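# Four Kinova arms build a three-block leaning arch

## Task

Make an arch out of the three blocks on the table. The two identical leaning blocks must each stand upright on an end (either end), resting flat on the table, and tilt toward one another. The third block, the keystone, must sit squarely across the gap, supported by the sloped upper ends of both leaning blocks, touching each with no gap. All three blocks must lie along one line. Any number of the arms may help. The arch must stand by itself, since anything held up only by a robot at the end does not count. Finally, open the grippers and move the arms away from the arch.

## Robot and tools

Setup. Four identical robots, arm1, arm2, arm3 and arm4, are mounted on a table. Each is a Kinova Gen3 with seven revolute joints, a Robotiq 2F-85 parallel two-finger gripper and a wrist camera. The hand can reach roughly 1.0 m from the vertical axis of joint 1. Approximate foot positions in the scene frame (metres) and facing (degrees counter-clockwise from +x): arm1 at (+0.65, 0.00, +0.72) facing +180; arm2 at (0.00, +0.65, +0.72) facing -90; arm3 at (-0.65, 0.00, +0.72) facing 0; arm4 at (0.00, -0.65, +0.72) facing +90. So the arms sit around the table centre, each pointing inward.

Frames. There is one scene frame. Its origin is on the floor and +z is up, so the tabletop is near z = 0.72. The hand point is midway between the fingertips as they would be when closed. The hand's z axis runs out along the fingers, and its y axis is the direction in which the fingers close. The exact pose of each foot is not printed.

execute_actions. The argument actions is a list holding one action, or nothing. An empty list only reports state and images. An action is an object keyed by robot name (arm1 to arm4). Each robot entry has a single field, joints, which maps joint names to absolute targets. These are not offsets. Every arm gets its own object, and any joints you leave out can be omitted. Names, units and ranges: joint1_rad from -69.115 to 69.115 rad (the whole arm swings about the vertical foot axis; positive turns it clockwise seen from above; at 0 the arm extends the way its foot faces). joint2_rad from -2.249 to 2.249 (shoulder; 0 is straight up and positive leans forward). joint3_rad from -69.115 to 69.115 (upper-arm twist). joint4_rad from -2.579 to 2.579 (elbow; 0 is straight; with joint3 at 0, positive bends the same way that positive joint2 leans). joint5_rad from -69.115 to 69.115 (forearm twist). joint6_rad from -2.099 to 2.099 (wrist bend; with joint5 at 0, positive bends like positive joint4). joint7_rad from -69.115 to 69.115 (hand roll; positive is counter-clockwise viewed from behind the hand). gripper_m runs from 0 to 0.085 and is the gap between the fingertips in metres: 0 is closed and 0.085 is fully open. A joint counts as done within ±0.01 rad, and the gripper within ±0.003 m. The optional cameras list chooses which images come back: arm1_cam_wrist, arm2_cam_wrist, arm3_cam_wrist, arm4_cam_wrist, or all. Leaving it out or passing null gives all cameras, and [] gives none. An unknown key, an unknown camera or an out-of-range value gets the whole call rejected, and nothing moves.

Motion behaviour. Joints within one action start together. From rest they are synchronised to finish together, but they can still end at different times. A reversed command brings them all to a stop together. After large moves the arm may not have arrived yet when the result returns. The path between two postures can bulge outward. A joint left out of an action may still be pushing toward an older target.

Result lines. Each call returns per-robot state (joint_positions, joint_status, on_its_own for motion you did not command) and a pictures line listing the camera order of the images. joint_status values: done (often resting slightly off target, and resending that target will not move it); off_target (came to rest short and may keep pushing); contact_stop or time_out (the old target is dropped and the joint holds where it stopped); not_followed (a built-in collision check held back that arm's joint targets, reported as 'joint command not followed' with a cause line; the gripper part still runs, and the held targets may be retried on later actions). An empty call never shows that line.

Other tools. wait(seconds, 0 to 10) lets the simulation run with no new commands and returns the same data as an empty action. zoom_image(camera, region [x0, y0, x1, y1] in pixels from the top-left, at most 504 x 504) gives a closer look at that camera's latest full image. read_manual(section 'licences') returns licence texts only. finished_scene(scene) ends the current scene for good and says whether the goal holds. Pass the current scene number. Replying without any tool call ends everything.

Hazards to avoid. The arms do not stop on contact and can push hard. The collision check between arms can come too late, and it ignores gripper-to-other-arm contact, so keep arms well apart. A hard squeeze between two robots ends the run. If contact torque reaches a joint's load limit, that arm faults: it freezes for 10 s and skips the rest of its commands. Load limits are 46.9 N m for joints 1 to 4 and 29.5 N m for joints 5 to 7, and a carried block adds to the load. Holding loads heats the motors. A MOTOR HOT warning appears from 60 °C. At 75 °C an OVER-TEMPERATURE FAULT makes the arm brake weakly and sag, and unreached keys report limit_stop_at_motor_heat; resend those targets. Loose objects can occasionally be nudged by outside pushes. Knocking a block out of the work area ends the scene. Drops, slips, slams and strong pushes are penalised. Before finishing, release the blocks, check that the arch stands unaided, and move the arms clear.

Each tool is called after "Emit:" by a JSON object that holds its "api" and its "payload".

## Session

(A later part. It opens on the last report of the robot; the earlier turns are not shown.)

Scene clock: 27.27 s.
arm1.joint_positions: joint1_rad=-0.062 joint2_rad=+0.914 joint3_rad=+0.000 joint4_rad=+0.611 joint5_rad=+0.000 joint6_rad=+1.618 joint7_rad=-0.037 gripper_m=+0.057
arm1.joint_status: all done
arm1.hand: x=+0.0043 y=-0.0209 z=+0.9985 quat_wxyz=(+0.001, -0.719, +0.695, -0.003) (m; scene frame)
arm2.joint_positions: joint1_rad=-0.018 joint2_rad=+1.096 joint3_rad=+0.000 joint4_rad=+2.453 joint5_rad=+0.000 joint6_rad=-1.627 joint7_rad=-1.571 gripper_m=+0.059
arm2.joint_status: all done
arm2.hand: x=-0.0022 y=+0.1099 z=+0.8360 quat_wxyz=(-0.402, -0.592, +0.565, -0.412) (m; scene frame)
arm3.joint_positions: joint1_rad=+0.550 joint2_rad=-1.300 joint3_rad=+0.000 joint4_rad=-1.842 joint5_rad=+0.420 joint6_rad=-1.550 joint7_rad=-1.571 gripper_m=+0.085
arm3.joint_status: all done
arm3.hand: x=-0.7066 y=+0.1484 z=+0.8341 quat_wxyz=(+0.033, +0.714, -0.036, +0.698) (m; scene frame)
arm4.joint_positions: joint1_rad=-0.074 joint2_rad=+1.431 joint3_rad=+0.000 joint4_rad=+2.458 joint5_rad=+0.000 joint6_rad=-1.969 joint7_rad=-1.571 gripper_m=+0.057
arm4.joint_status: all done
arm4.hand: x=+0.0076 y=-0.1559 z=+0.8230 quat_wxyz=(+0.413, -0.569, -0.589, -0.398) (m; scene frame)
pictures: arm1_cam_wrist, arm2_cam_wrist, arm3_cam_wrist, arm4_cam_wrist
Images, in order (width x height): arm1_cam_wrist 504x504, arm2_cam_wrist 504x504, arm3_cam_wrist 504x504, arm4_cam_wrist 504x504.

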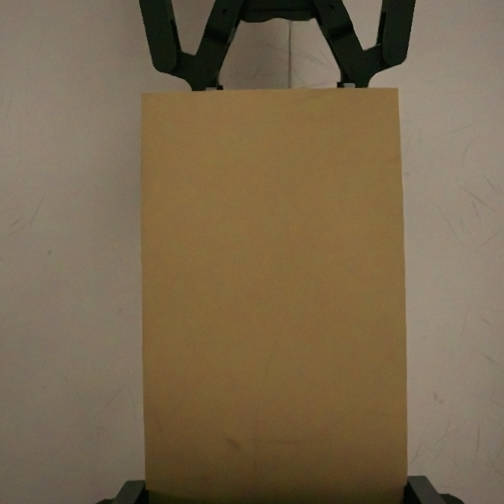

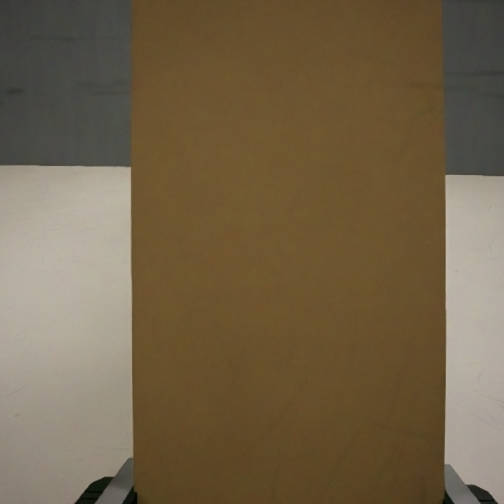

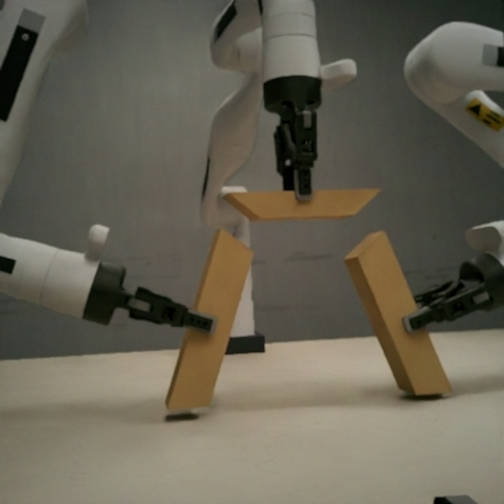

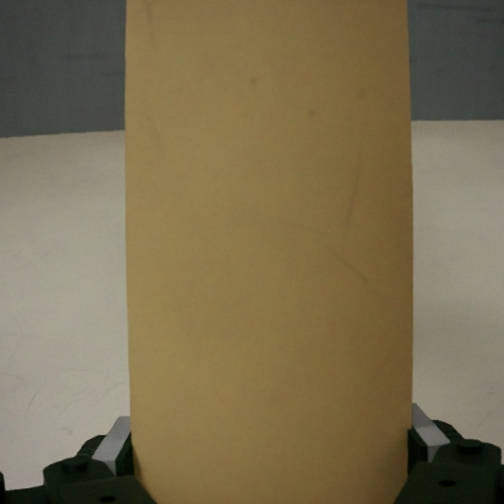

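Emit:
{"api": "execute_actions", "payload": {"actions": [{"arm1":{"joints":{"joint2_rad":0.9154,"joint4_rad":0.7331,"joint6_rad":1.493}},"arm2":{"joints":{"joint2_rad":1.0807,"joint4_rad":2.4025,"joint6_rad":-1.54,"joint7_rad":-1.593}},"arm4":{"joints":{"joint2_rad":1.4347,"joint4_rad":2.44,"joint6_rad":-1.9596,"joint7_rad":-1.551}}}]}}

Emit:
{"api": "zoom_image", "payload": {"camera": "arm3_cam_wrist", "region": [200,190,400,300]}}

Emit:
{"api": "zoom_image", "payload": {"camera": "arm3_cam_wrist", "region": [140,350,260,430]}}

Emit:
{"api": "zoom_image", "payload": {"camera": "arm3_cam_wrist", "region": [360,340,480,420]}}

Scene clock: 29.60 s.
arm1.joint_positions: joint1_rad=-0.062 joint2_rad=+0.917 joint3_rad=+0.000 joint4_rad=+0.734 joint5_rad=+0.000 joint6_rad=+1.493 joint7_rad=-0.037 gripper_m=+0.057
arm1.joint_status: all done
arm1.hand: x=+0.0045 y=-0.0211 z=+0.9584 quat_wxyz=(+0.001, -0.719, +0.695, -0.004) (m; scene frame)
arm2.joint_positions: joint1_rad=-0.018 joint2_rad=+1.085 joint3_rad=+0.000 joint4_rad=+2.404 joint5_rad=+0.000 joint6_rad=-1.537 joint7_rad=-1.593 gripper_m=+0.059
arm2.joint_status: all done
arm2.hand: x=-0.0018 y=+0.0978 z=+0.8246 quat_wxyz=(-0.389, -0.591, +0.577, -0.408) (m; scene frame)
arm3.joint_positions: joint1_rad=+0.550 joint2_rad=-1.300 joint3_rad=+0.000 joint4_rad=-1.842 joint5_rad=+0.420 joint6_rad=-1.550 joint7_rad=-1.571 gripper_m=+0.085
arm3.joint_status: not commanded
arm3.hand: x=-0.7066 y=+0.1484 z=+0.8341 quat_wxyz=(+0.033, +0.714, -0.036, +0.698) (m; scene frame)
arm4.joint_positions: joint1_rad=-0.074 joint2_rad=+1.437 joint3_rad=+0.000 joint4_rad=+2.440 joint5_rad=+0.000 joint6_rad=-1.957 joint7_rad=-1.551 gripper_m=+0.057
arm4.joint_status: all done
arm4.hand: x=+0.0075 y=-0.1529 z=+0.8180 quat_wxyz=(+0.409, -0.563, -0.595, -0.402) (m; scene frame)
pictures: arm1_cam_wrist, arm2_cam_wrist, arm3_cam_wrist, arm4_cam_wrist
Images, in order (width x height): arm1_cam_wrist 504x504, arm2_cam_wrist 504x504, arm3_cam_wrist 504x504, arm4_cam_wrist 504x504.

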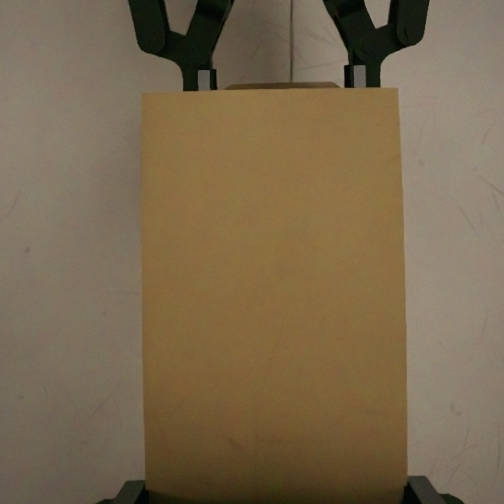

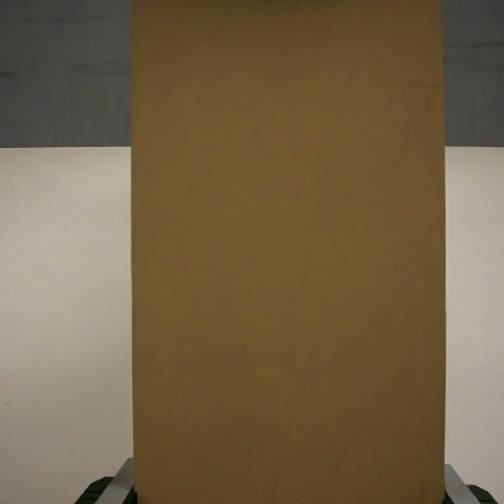

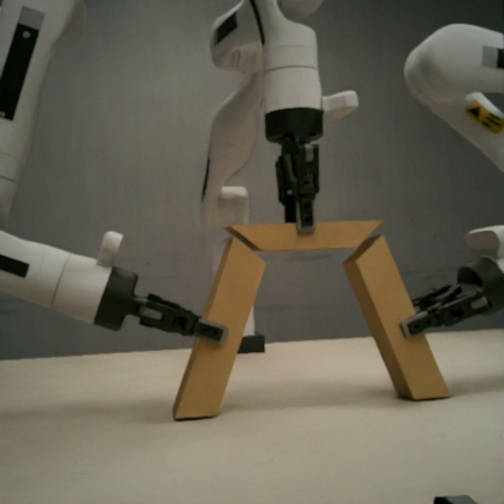

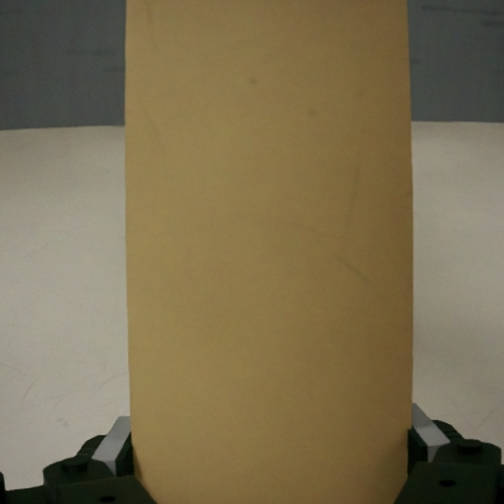

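Region (200, 190, 400, 300) of arm3_cam_wrist's 504x504 image, scaled by 2.520; it fills the top 277 rows of this view, and the rest is white.

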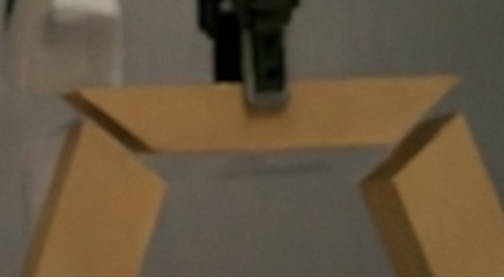

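Region (140, 350, 260, 430) of arm3_cam_wrist's 504x504 image, scaled by 4.200.

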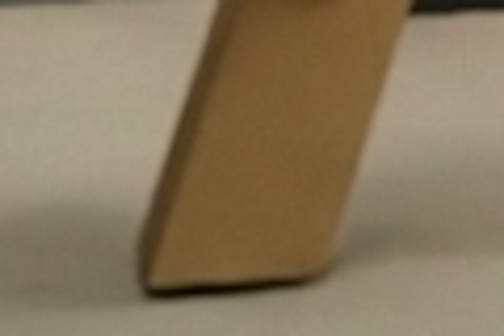

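Region (360, 340, 480, 420) of arm3_cam_wrist's 504x504 image, scaled by 4.200.

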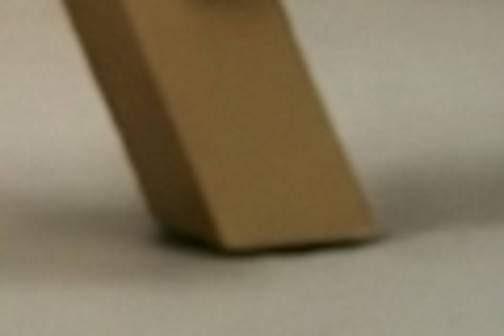

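Emit:
{"api": "execute_actions", "payload": {"actions": [{"arm1":{"joints":{"joint2_rad":0.935,"joint4_rad":0.7466,"joint6_rad":1.46}},"arm2":{"joints":{"joint2_rad":1.093,"joint4_rad":2.405,"joint6_rad":-1.5546}},"arm4":{"joints":{"joint2_rad":1.4387,"joint4_rad":2.437,"joint6_rad":-1.9606}}}], "cameras": ["arm1_cam_wrist","arm3_cam_wrist"]}}

Emit:
{"api": "zoom_image", "payload": {"camera": "arm3_cam_wrist", "region": [200,190,400,300]}}

Scene clock: 30.83 s.
arm1.joint_positions: joint1_rad=-0.062 joint2_rad=+0.936 joint3_rad=+0.000 joint4_rad=+0.747 joint5_rad=+0.000 joint6_rad=+1.460 joint7_rad=-0.037 gripper_m=+0.057
arm1.joint_status: all done
arm1.hand: x=+0.0006 y=-0.0215 z=+0.9416 quat_wxyz=(+0.001, -0.719, +0.695, -0.003) (m; scene frame)
arm2.joint_positions: joint1_rad=-0.018 joint2_rad=+1.097 joint3_rad=+0.000 joint4_rad=+2.406 joint5_rad=+0.000 joint6_rad=-1.551 joint7_rad=-1.593 gripper_m=+0.059
arm2.joint_status: all done
arm2.hand: x=-0.0020 y=+0.0999 z=+0.8214 quat_wxyz=(-0.388, -0.592, +0.577, -0.408) (m; scene frame)
arm3.joint_positions: joint1_rad=+0.550 joint2_rad=-1.300 joint3_rad=+0.000 joint4_rad=-1.842 joint5_rad=+0.420 joint6_rad=-1.550 joint7_rad=-1.571 gripper_m=+0.085
arm3.joint_status: not commanded
arm3.hand: x=-0.7066 y=+0.1484 z=+0.8341 quat_wxyz=(+0.033, +0.714, -0.036, +0.698) (m; scene frame)
arm4.joint_positions: joint1_rad=-0.074 joint2_rad=+1.441 joint3_rad=+0.000 joint4_rad=+2.437 joint5_rad=+0.000 joint6_rad=-1.958 joint7_rad=-1.551 gripper_m=+0.057
arm4.joint_status: all done
arm4.hand: x=+0.0075 y=-0.1529 z=+0.8165 quat_wxyz=(+0.409, -0.563, -0.595, -0.402) (m; scene frame)
pictures: arm1_cam_wrist, arm3_cam_wrist
Images, in order (width x height): arm1_cam_wrist 504x504, arm3_cam_wrist 504x504.

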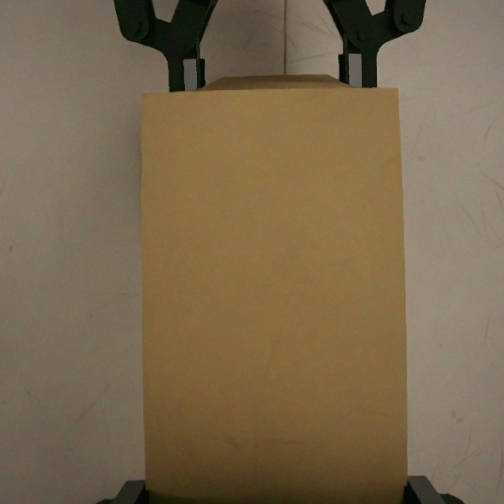

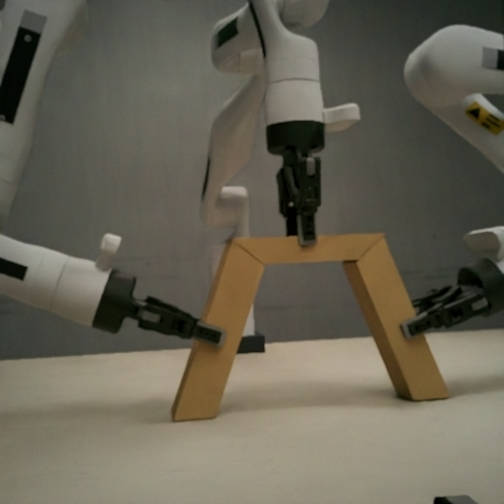

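Region (200, 190, 400, 300) of arm3_cam_wrist's 504x504 image, scaled by 2.520; it fills the top 277 rows of this view, and the rest is white.

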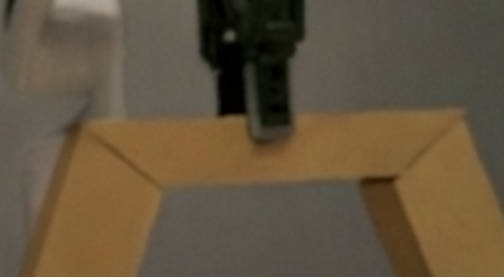

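Emit:
{"api": "execute_actions", "payload": {"actions": [{"arm1":{"joints":{"joint2_rad":0.936,"joint4_rad":0.755,"joint6_rad":1.45}},"arm2":{"joints":{"joint2_rad":1.098,"joint4_rad":2.403,"joint6_rad":-1.5576}},"arm4":{"joints":{"joint2_rad":1.4427,"joint4_rad":2.434,"joint6_rad":-1.9616}}}], "cameras": []}}

Emit:
{"api": "execute_actions", "payload": {"actions": [{"arm1":{"joints":{"gripper_m":0.085}}}], "cameras": []}}

Emit:
{"api": "execute_actions", "payload": {"actions": [{"arm1":{"joints":{"joint1_rad":0.02,"joint2_rad":0.96,"joint4_rad":0.38,"joint6_rad":1.80,"joint7_rad":0.045}}}], "cameras": ["arm1_cam_wrist","arm3_cam_wrist"]}}

Scene clock: 31.67 s.
arm1.joint_positions: joint1_rad=-0.062 joint2_rad=+0.935 joint3_rad=+0.000 joint4_rad=+0.755 joint5_rad=+0.000 joint6_rad=+1.451 joint7_rad=-0.037 gripper_m=+0.057
arm1.joint_status: all done
arm1.hand: x=+0.0002 y=-0.0217 z=+0.9401 quat_wxyz=(+0.000, -0.720, +0.694, -0.002) (m; scene frame)
arm2.joint_positions: joint1_rad=-0.018 joint2_rad=+1.101 joint3_rad=+0.000 joint4_rad=+2.405 joint5_rad=+0.000 joint6_rad=-1.555 joint7_rad=-1.594 gripper_m=+0.059
arm2.joint_status: all done
arm2.hand: x=-0.0021 y=+0.0998 z=+0.8207 quat_wxyz=(-0.389, -0.591, +0.577, -0.408) (m; scene frame)
arm3.joint_positions: joint1_rad=+0.550 joint2_rad=-1.300 joint3_rad=+0.000 joint4_rad=-1.842 joint5_rad=+0.420 joint6_rad=-1.550 joint7_rad=-1.571 gripper_m=+0.085
arm3.joint_status: not commanded
arm3.hand: x=-0.7066 y=+0.1484 z=+0.8341 quat_wxyz=(+0.033, +0.714, -0.036, +0.698) (m; scene frame)
arm4.joint_positions: joint1_rad=-0.074 joint2_rad=+1.445 joint3_rad=+0.000 joint4_rad=+2.435 joint5_rad=+0.000 joint6_rad=-1.959 joint7_rad=-1.551 gripper_m=+0.057
arm4.joint_status: all done
arm4.hand: x=+0.0073 y=-0.1531 z=+0.8149 quat_wxyz=(+0.409, -0.563, -0.595, -0.402) (m; scene frame)
pictures: none
No camera images: the call's "cameras" was empty. Leave "cameras" out to get every camera's image.

Scene clock: 32.63 s.
arm1.joint_positions: joint1_rad=-0.062 joint2_rad=+0.936 joint3_rad=+0.000 joint4_rad=+0.755 joint5_rad=+0.000 joint6_rad=+1.450 joint7_rad=-0.037 gripper_m=+0.085
arm1.joint_status: all done
arm1.hand: x=+0.0001 y=-0.0215 z=+0.9394 quat_wxyz=(+0.000, -0.719, +0.695, -0.003) (m; scene frame)
arm2.joint_positions: joint1_rad=-0.018 joint2_rad=+1.101 joint3_rad=+0.000 joint4_rad=+2.405 joint5_rad=+0.000 joint6_rad=-1.555 joint7_rad=-1.593 gripper_m=+0.059
arm2.joint_status: not commanded
arm2.hand: x=-0.0021 y=+0.0996 z=+0.8207 quat_wxyz=(-0.389, -0.591, +0.577, -0.408) (m; scene frame)
arm3.joint_positions: joint1_rad=+0.550 joint2_rad=-1.300 joint3_rad=+0.000 joint4_rad=-1.842 joint5_rad=+0.420 joint6_rad=-1.550 joint7_rad=-1.571 gripper_m=+0.085
arm3.joint_status: not commanded
arm3.hand: x=-0.7066 y=+0.1484 z=+0.8341 quat_wxyz=(+0.033, +0.714, -0.036, +0.698) (m; scene frame)
arm4.joint_positions: joint1_rad=-0.074 joint2_rad=+1.445 joint3_rad=+0.000 joint4_rad=+2.435 joint5_rad=+0.000 joint6_rad=-1.959 joint7_rad=-1.551 gripper_m=+0.057
arm4.joint_status: not commanded
arm4.hand: x=+0.0074 y=-0.1530 z=+0.8149 quat_wxyz=(+0.409, -0.563, -0.595, -0.402) (m; scene frame)
pictures: none
No camera images: the call's "cameras" was empty. Leave "cameras" out to get every camera's image.

Scene clock: 34.27 s.
arm1.joint_positions: joint1_rad=+0.020 joint2_rad=+0.960 joint3_rad=+0.000 joint4_rad=+0.380 joint5_rad=+0.000 joint6_rad=+1.800 joint7_rad=+0.045 gripper_m=+0.085
arm1.joint_status: all done
arm1.hand: x=-0.0001 y=+0.0323 z=+1.0407 quat_wxyz=(-0.001, -0.719, +0.695, -0.002) (m; scene frame)
arm2.joint_positions: joint1_rad=-0.018 joint2_rad=+1.101 joint3_rad=+0.000 joint4_rad=+2.405 joint5_rad=+0.000 joint6_rad=-1.555 joint7_rad=-1.593 gripper_m=+0.059
arm2.joint_status: not commanded
arm2.hand: x=-0.0021 y=+0.0996 z=+0.8207 quat_wxyz=(-0.389, -0.591, +0.577, -0.408) (m; scene frame)
arm3.joint_positions: joint1_rad=+0.550 joint2_rad=-1.300 joint3_rad=+0.000 joint4_rad=-1.842 joint5_rad=+0.420 joint6_rad=-1.550 joint7_rad=-1.571 gripper_m=+0.085
arm3.joint_status: not commanded
arm3.hand: x=-0.7066 y=+0.1484 z=+0.8341 quat_wxyz=(+0.033, +0.714, -0.036, +0.698) (m; scene frame)
arm4.joint_positions: joint1_rad=-0.074 joint2_rad=+1.445 joint3_rad=+0.000 joint4_rad=+2.435 joint5_rad=+0.000 joint6_rad=-1.959 joint7_rad=-1.551 gripper_m=+0.057
arm4.joint_status: not commanded
arm4.hand: x=+0.0074 y=-0.1530 z=+0.8149 quat_wxyz=(+0.409, -0.563, -0.595, -0.402) (m; scene frame)
pictures: arm1_cam_wrist, arm3_cam_wrist
Images, in order (width x height): arm1_cam_wrist 504x504, arm3_cam_wrist 504x504.

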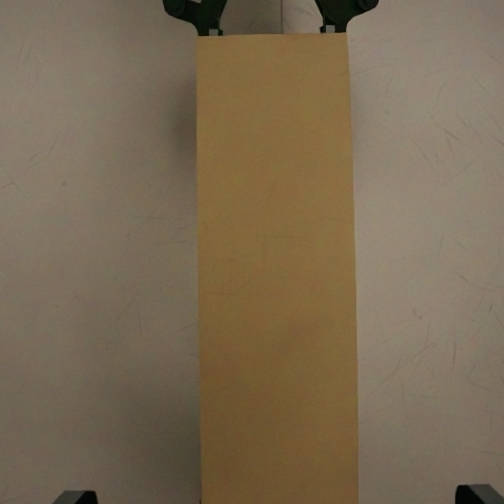

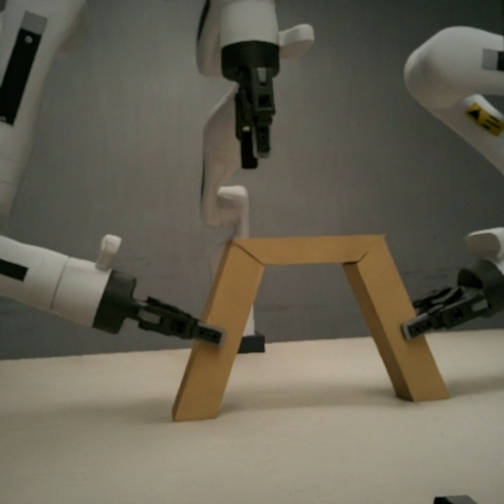

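Emit:
{"api": "execute_actions", "payload": {"actions": [{"arm2":{"joints":{"gripper_m":0.085}},"arm4":{"joints":{"gripper_m":0.085,"joint2_rad":1.445}}}], "cameras": ["arm3_cam_wrist"]}}

Emit:
{"api": "execute_actions", "payload": {"actions": [{"arm1":{"joints":{"joint2_rad":0.5,"joint4_rad":0.8}},"arm2":{"joints":{"joint4_rad":2.54,"joint6_rad":-1.69}},"arm4":{"joints":{"joint2_rad":1.5,"joint4_rad":2.56,"joint6_rad":-2.09}}}], "cameras": ["arm3_cam_wrist"]}}

Scene clock: 35.53 s.
arm1.joint_positions: joint1_rad=+0.020 joint2_rad=+0.960 joint3_rad=+0.000 joint4_rad=+0.380 joint5_rad=+0.000 joint6_rad=+1.800 joint7_rad=+0.045 gripper_m=+0.085
arm1.joint_status: not commanded
arm1.hand: x=-0.0001 y=+0.0323 z=+1.0406 quat_wxyz=(-0.001, -0.719, +0.695, -0.002) (m; scene frame)
arm2.joint_positions: joint1_rad=-0.018 joint2_rad=+1.098 joint3_rad=+0.000 joint4_rad=+2.403 joint5_rad=+0.000 joint6_rad=-1.558 joint7_rad=-1.593 gripper_m=+0.085
arm2.joint_status: all done
arm2.hand: x=-0.0019 y=+0.0980 z=+0.8234 quat_wxyz=(-0.391, -0.590, +0.575, -0.410) (m; scene frame)
arm3.joint_positions: joint1_rad=+0.550 joint2_rad=-1.300 joint3_rad=+0.000 joint4_rad=-1.842 joint5_rad=+0.420 joint6_rad=-1.550 joint7_rad=-1.571 gripper_m=+0.085
arm3.joint_status: not commanded
arm3.hand: x=-0.7066 y=+0.1484 z=+0.8341 quat_wxyz=(+0.033, +0.714, -0.036, +0.698) (m; scene frame)
arm4.joint_positions: joint1_rad=-0.074 joint2_rad=+1.445 joint3_rad=+0.000 joint4_rad=+2.434 joint5_rad=+0.000 joint6_rad=-1.962 joint7_rad=-1.551 gripper_m=+0.085
arm4.joint_status: all done
arm4.hand: x=+0.0075 y=-0.1526 z=+0.8156 quat_wxyz=(+0.409, -0.563, -0.594, -0.403) (m; scene frame)
pictures: arm3_cam_wrist
Images, in order (width x height): arm3_cam_wrist 504x504.

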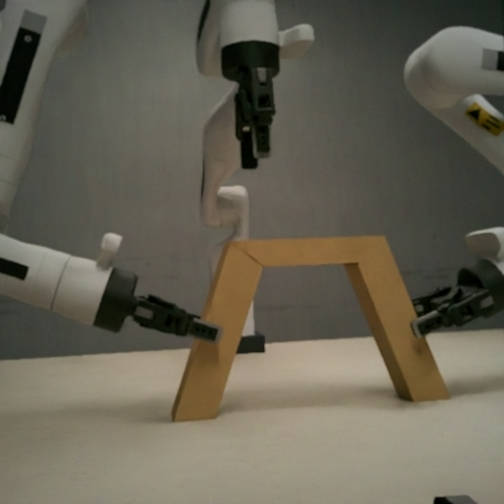

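Scene clock: 37.33 s.
arm1.joint_positions: joint1_rad=+0.020 joint2_rad=+0.500 joint3_rad=+0.000 joint4_rad=+0.800 joint5_rad=+0.000 joint6_rad=+1.800 joint7_rad=+0.045 gripper_m=+0.085
arm1.joint_status: all done
arm1.hand: x=+0.1330 y=+0.0315 z=+1.1815 quat_wxyz=(-0.014, -0.719, +0.694, +0.012) (m; scene frame)
arm2.joint_positions: joint1_rad=-0.018 joint2_rad=+1.098 joint3_rad=+0.000 joint4_rad=+2.540 joint5_rad=+0.000 joint6_rad=-1.690 joint7_rad=-1.593 gripper_m=+0.085
arm2.joint_status: all done
arm2.hand: x=-0.0034 y=+0.1377 z=+0.8397 quat_wxyz=(-0.390, -0.591, +0.576, -0.409) (m; scene frame)
arm3.joint_positions: joint1_rad=+0.550 joint2_rad=-1.300 joint3_rad=+0.000 joint4_rad=-1.842 joint5_rad=+0.420 joint6_rad=-1.550 joint7_rad=-1.571 gripper_m=+0.085
arm3.joint_status: not commanded
arm3.hand: x=-0.7066 y=+0.1484 z=+0.8341 quat_wxyz=(+0.033, +0.714, -0.036, +0.698) (m; scene frame)
arm4.joint_positions: joint1_rad=-0.074 joint2_rad=+1.500 joint3_rad=+0.000 joint4_rad=+2.560 joint5_rad=+0.000 joint6_rad=-2.090 joint7_rad=-1.551 gripper_m=+0.085
arm4.joint_status: all done
arm4.hand: x=+0.0089 y=-0.1947 z=+0.8192 quat_wxyz=(+0.394, -0.573, -0.605, -0.388) (m; scene frame)
pictures: arm3_cam_wrist
Images, in order (width x height): arm3_cam_wrist 504x504.

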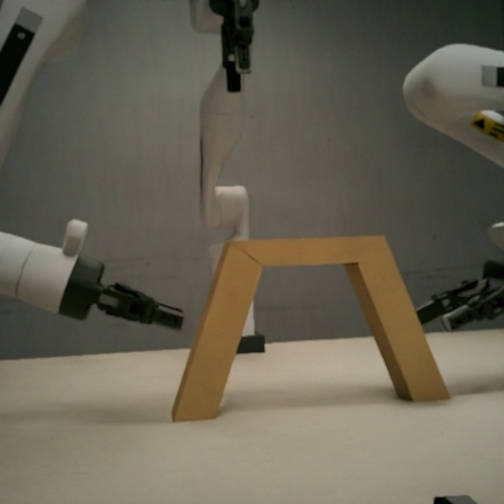

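Emit:
{"api": "execute_actions", "payload": {"actions": [{"arm2":{"joints":{"joint2_rad":0.6,"joint6_rad":-1.0}},"arm4":{"joints":{"joint2_rad":0.85,"joint6_rad":-1.25}}}]}}

Emit:
{"api": "zoom_image", "payload": {"camera": "arm3_cam_wrist", "region": [160,210,460,430]}}

Scene clock: 39.67 s.
arm1.joint_positions: joint1_rad=+0.020 joint2_rad=+0.500 joint3_rad=+0.000 joint4_rad=+0.800 joint5_rad=+0.000 joint6_rad=+1.800 joint7_rad=+0.045 gripper_m=+0.085
arm1.joint_status: not commanded
arm1.hand: x=+0.1330 y=+0.0315 z=+1.1815 quat_wxyz=(-0.014, -0.719, +0.694, +0.012) (m; scene frame)
arm2.joint_positions: joint1_rad=-0.018 joint2_rad=+0.600 joint3_rad=+0.000 joint4_rad=+2.540 joint5_rad=+0.000 joint6_rad=-1.000 joint7_rad=-1.593 gripper_m=+0.085
arm2.joint_status: all done
arm2.hand: x=-0.0033 y=+0.1522 z=+0.9041 quat_wxyz=(-0.334, -0.626, +0.612, -0.349) (m; scene frame)
arm3.joint_positions: joint1_rad=+0.550 joint2_rad=-1.300 joint3_rad=+0.000 joint4_rad=-1.842 joint5_rad=+0.420 joint6_rad=-1.550 joint7_rad=-1.571 gripper_m=+0.085
arm3.joint_status: not commanded
arm3.hand: x=-0.7066 y=+0.1484 z=+0.8341 quat_wxyz=(+0.033, +0.714, -0.036, +0.698) (m; scene frame)
arm4.joint_positions: joint1_rad=-0.074 joint2_rad=+0.850 joint3_rad=+0.000 joint4_rad=+2.560 joint5_rad=+0.000 joint6_rad=-1.250 joint7_rad=-1.551 gripper_m=+0.085
arm4.joint_status: all done
arm4.hand: x=+0.0078 y=-0.1599 z=+0.9028 quat_wxyz=(+0.336, -0.607, -0.640, -0.330) (m; scene frame)
pictures: arm1_cam_wrist, arm2_cam_wrist, arm3_cam_wrist, arm4_cam_wrist
Images, in order (width x height): arm1_cam_wrist 504x504, arm2_cam_wrist 504x504, arm3_cam_wrist 504x504, arm4_cam_wrist 504x504.

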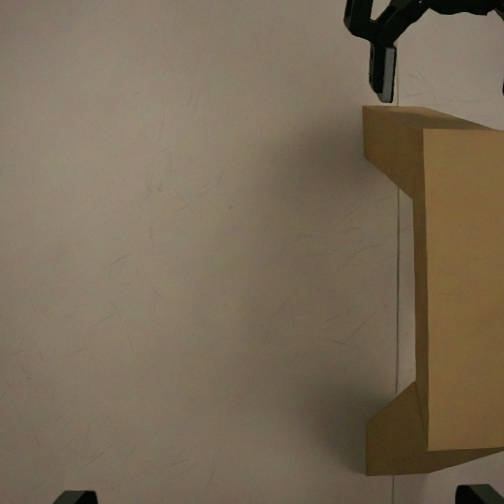

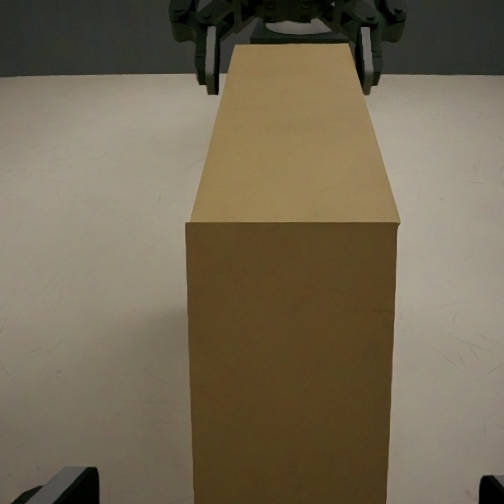

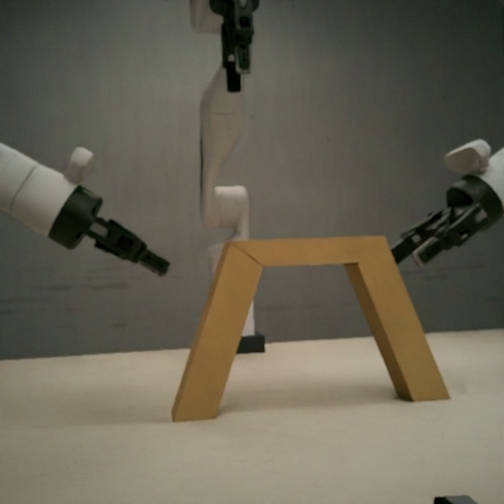

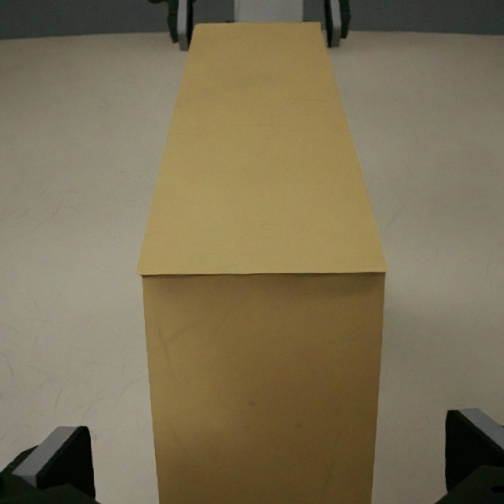

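Region (160, 210, 460, 430) of arm3_cam_wrist's 504x504 image, scaled by 1.680; it fills the top 370 rows of this view, and the rest is white.

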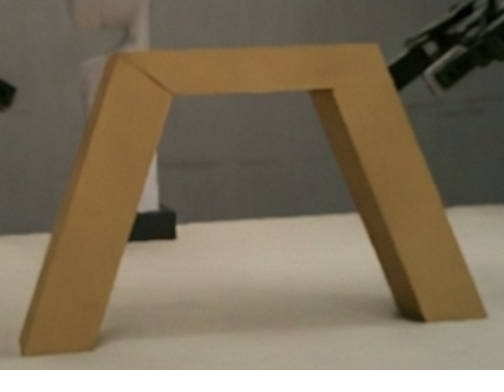

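Excellent.

Emit:
{"api": "execute_actions", "payload": {"actions": [{"arm2":{"joints":{"joint2_rad":0.1,"joint6_rad":-0.2}},"arm4":{"joints":{"joint2_rad":0.2,"joint6_rad":-0.2}}}], "cameras": ["arm3_cam_wrist"]}}

Emit:
{"api": "finished_scene", "payload": {"scene": 1}}

Scene clock: 42.00 s.
arm1.joint_positions: joint1_rad=+0.020 joint2_rad=+0.500 joint3_rad=+0.000 joint4_rad=+0.800 joint5_rad=+0.000 joint6_rad=+1.800 joint7_rad=+0.045 gripper_m=+0.085
arm1.joint_status: not commanded
arm1.hand: x=+0.1330 y=+0.0315 z=+1.1815 quat_wxyz=(-0.014, -0.719, +0.694, +0.012) (m; scene frame)
arm2.joint_positions: joint1_rad=-0.018 joint2_rad=+0.100 joint3_rad=+0.000 joint4_rad=+2.540 joint5_rad=+0.000 joint6_rad=-0.200 joint7_rad=-1.593 gripper_m=+0.085
arm2.joint_status: all done
arm2.hand: x=-0.0072 y=+0.2586 z=+0.9436 quat_wxyz=(-0.241, -0.670, +0.656, -0.250) (m; scene frame)
arm3.joint_positions: joint1_rad=+0.550 joint2_rad=-1.300 joint3_rad=+0.000 joint4_rad=-1.842 joint5_rad=+0.420 joint6_rad=-1.550 joint7_rad=-1.571 gripper_m=+0.085
arm3.joint_status: not commanded
arm3.hand: x=-0.7066 y=+0.1484 z=+0.8341 quat_wxyz=(+0.033, +0.714, -0.036, +0.698) (m; scene frame)
arm4.joint_positions: joint1_rad=-0.074 joint2_rad=+0.200 joint3_rad=+0.000 joint4_rad=+2.560 joint5_rad=+0.000 joint6_rad=-0.200 joint7_rad=-1.551 gripper_m=+0.085
arm4.joint_status: all done
arm4.hand: x=+0.0120 y=-0.2797 z=+0.9618 quat_wxyz=(+0.204, -0.659, -0.696, -0.201) (m; scene frame)
pictures: arm3_cam_wrist
Images, in order (width x height): arm3_cam_wrist 504x504.

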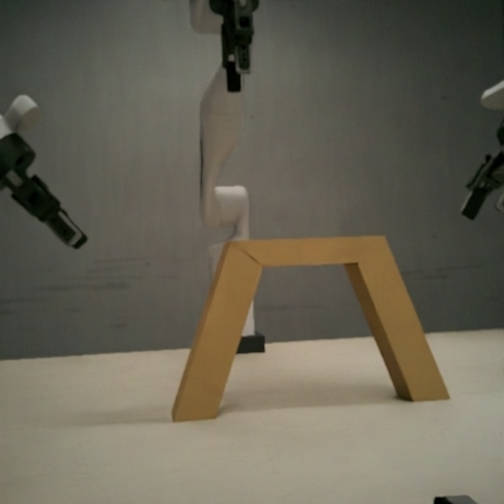

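The scene is finished: the task was done.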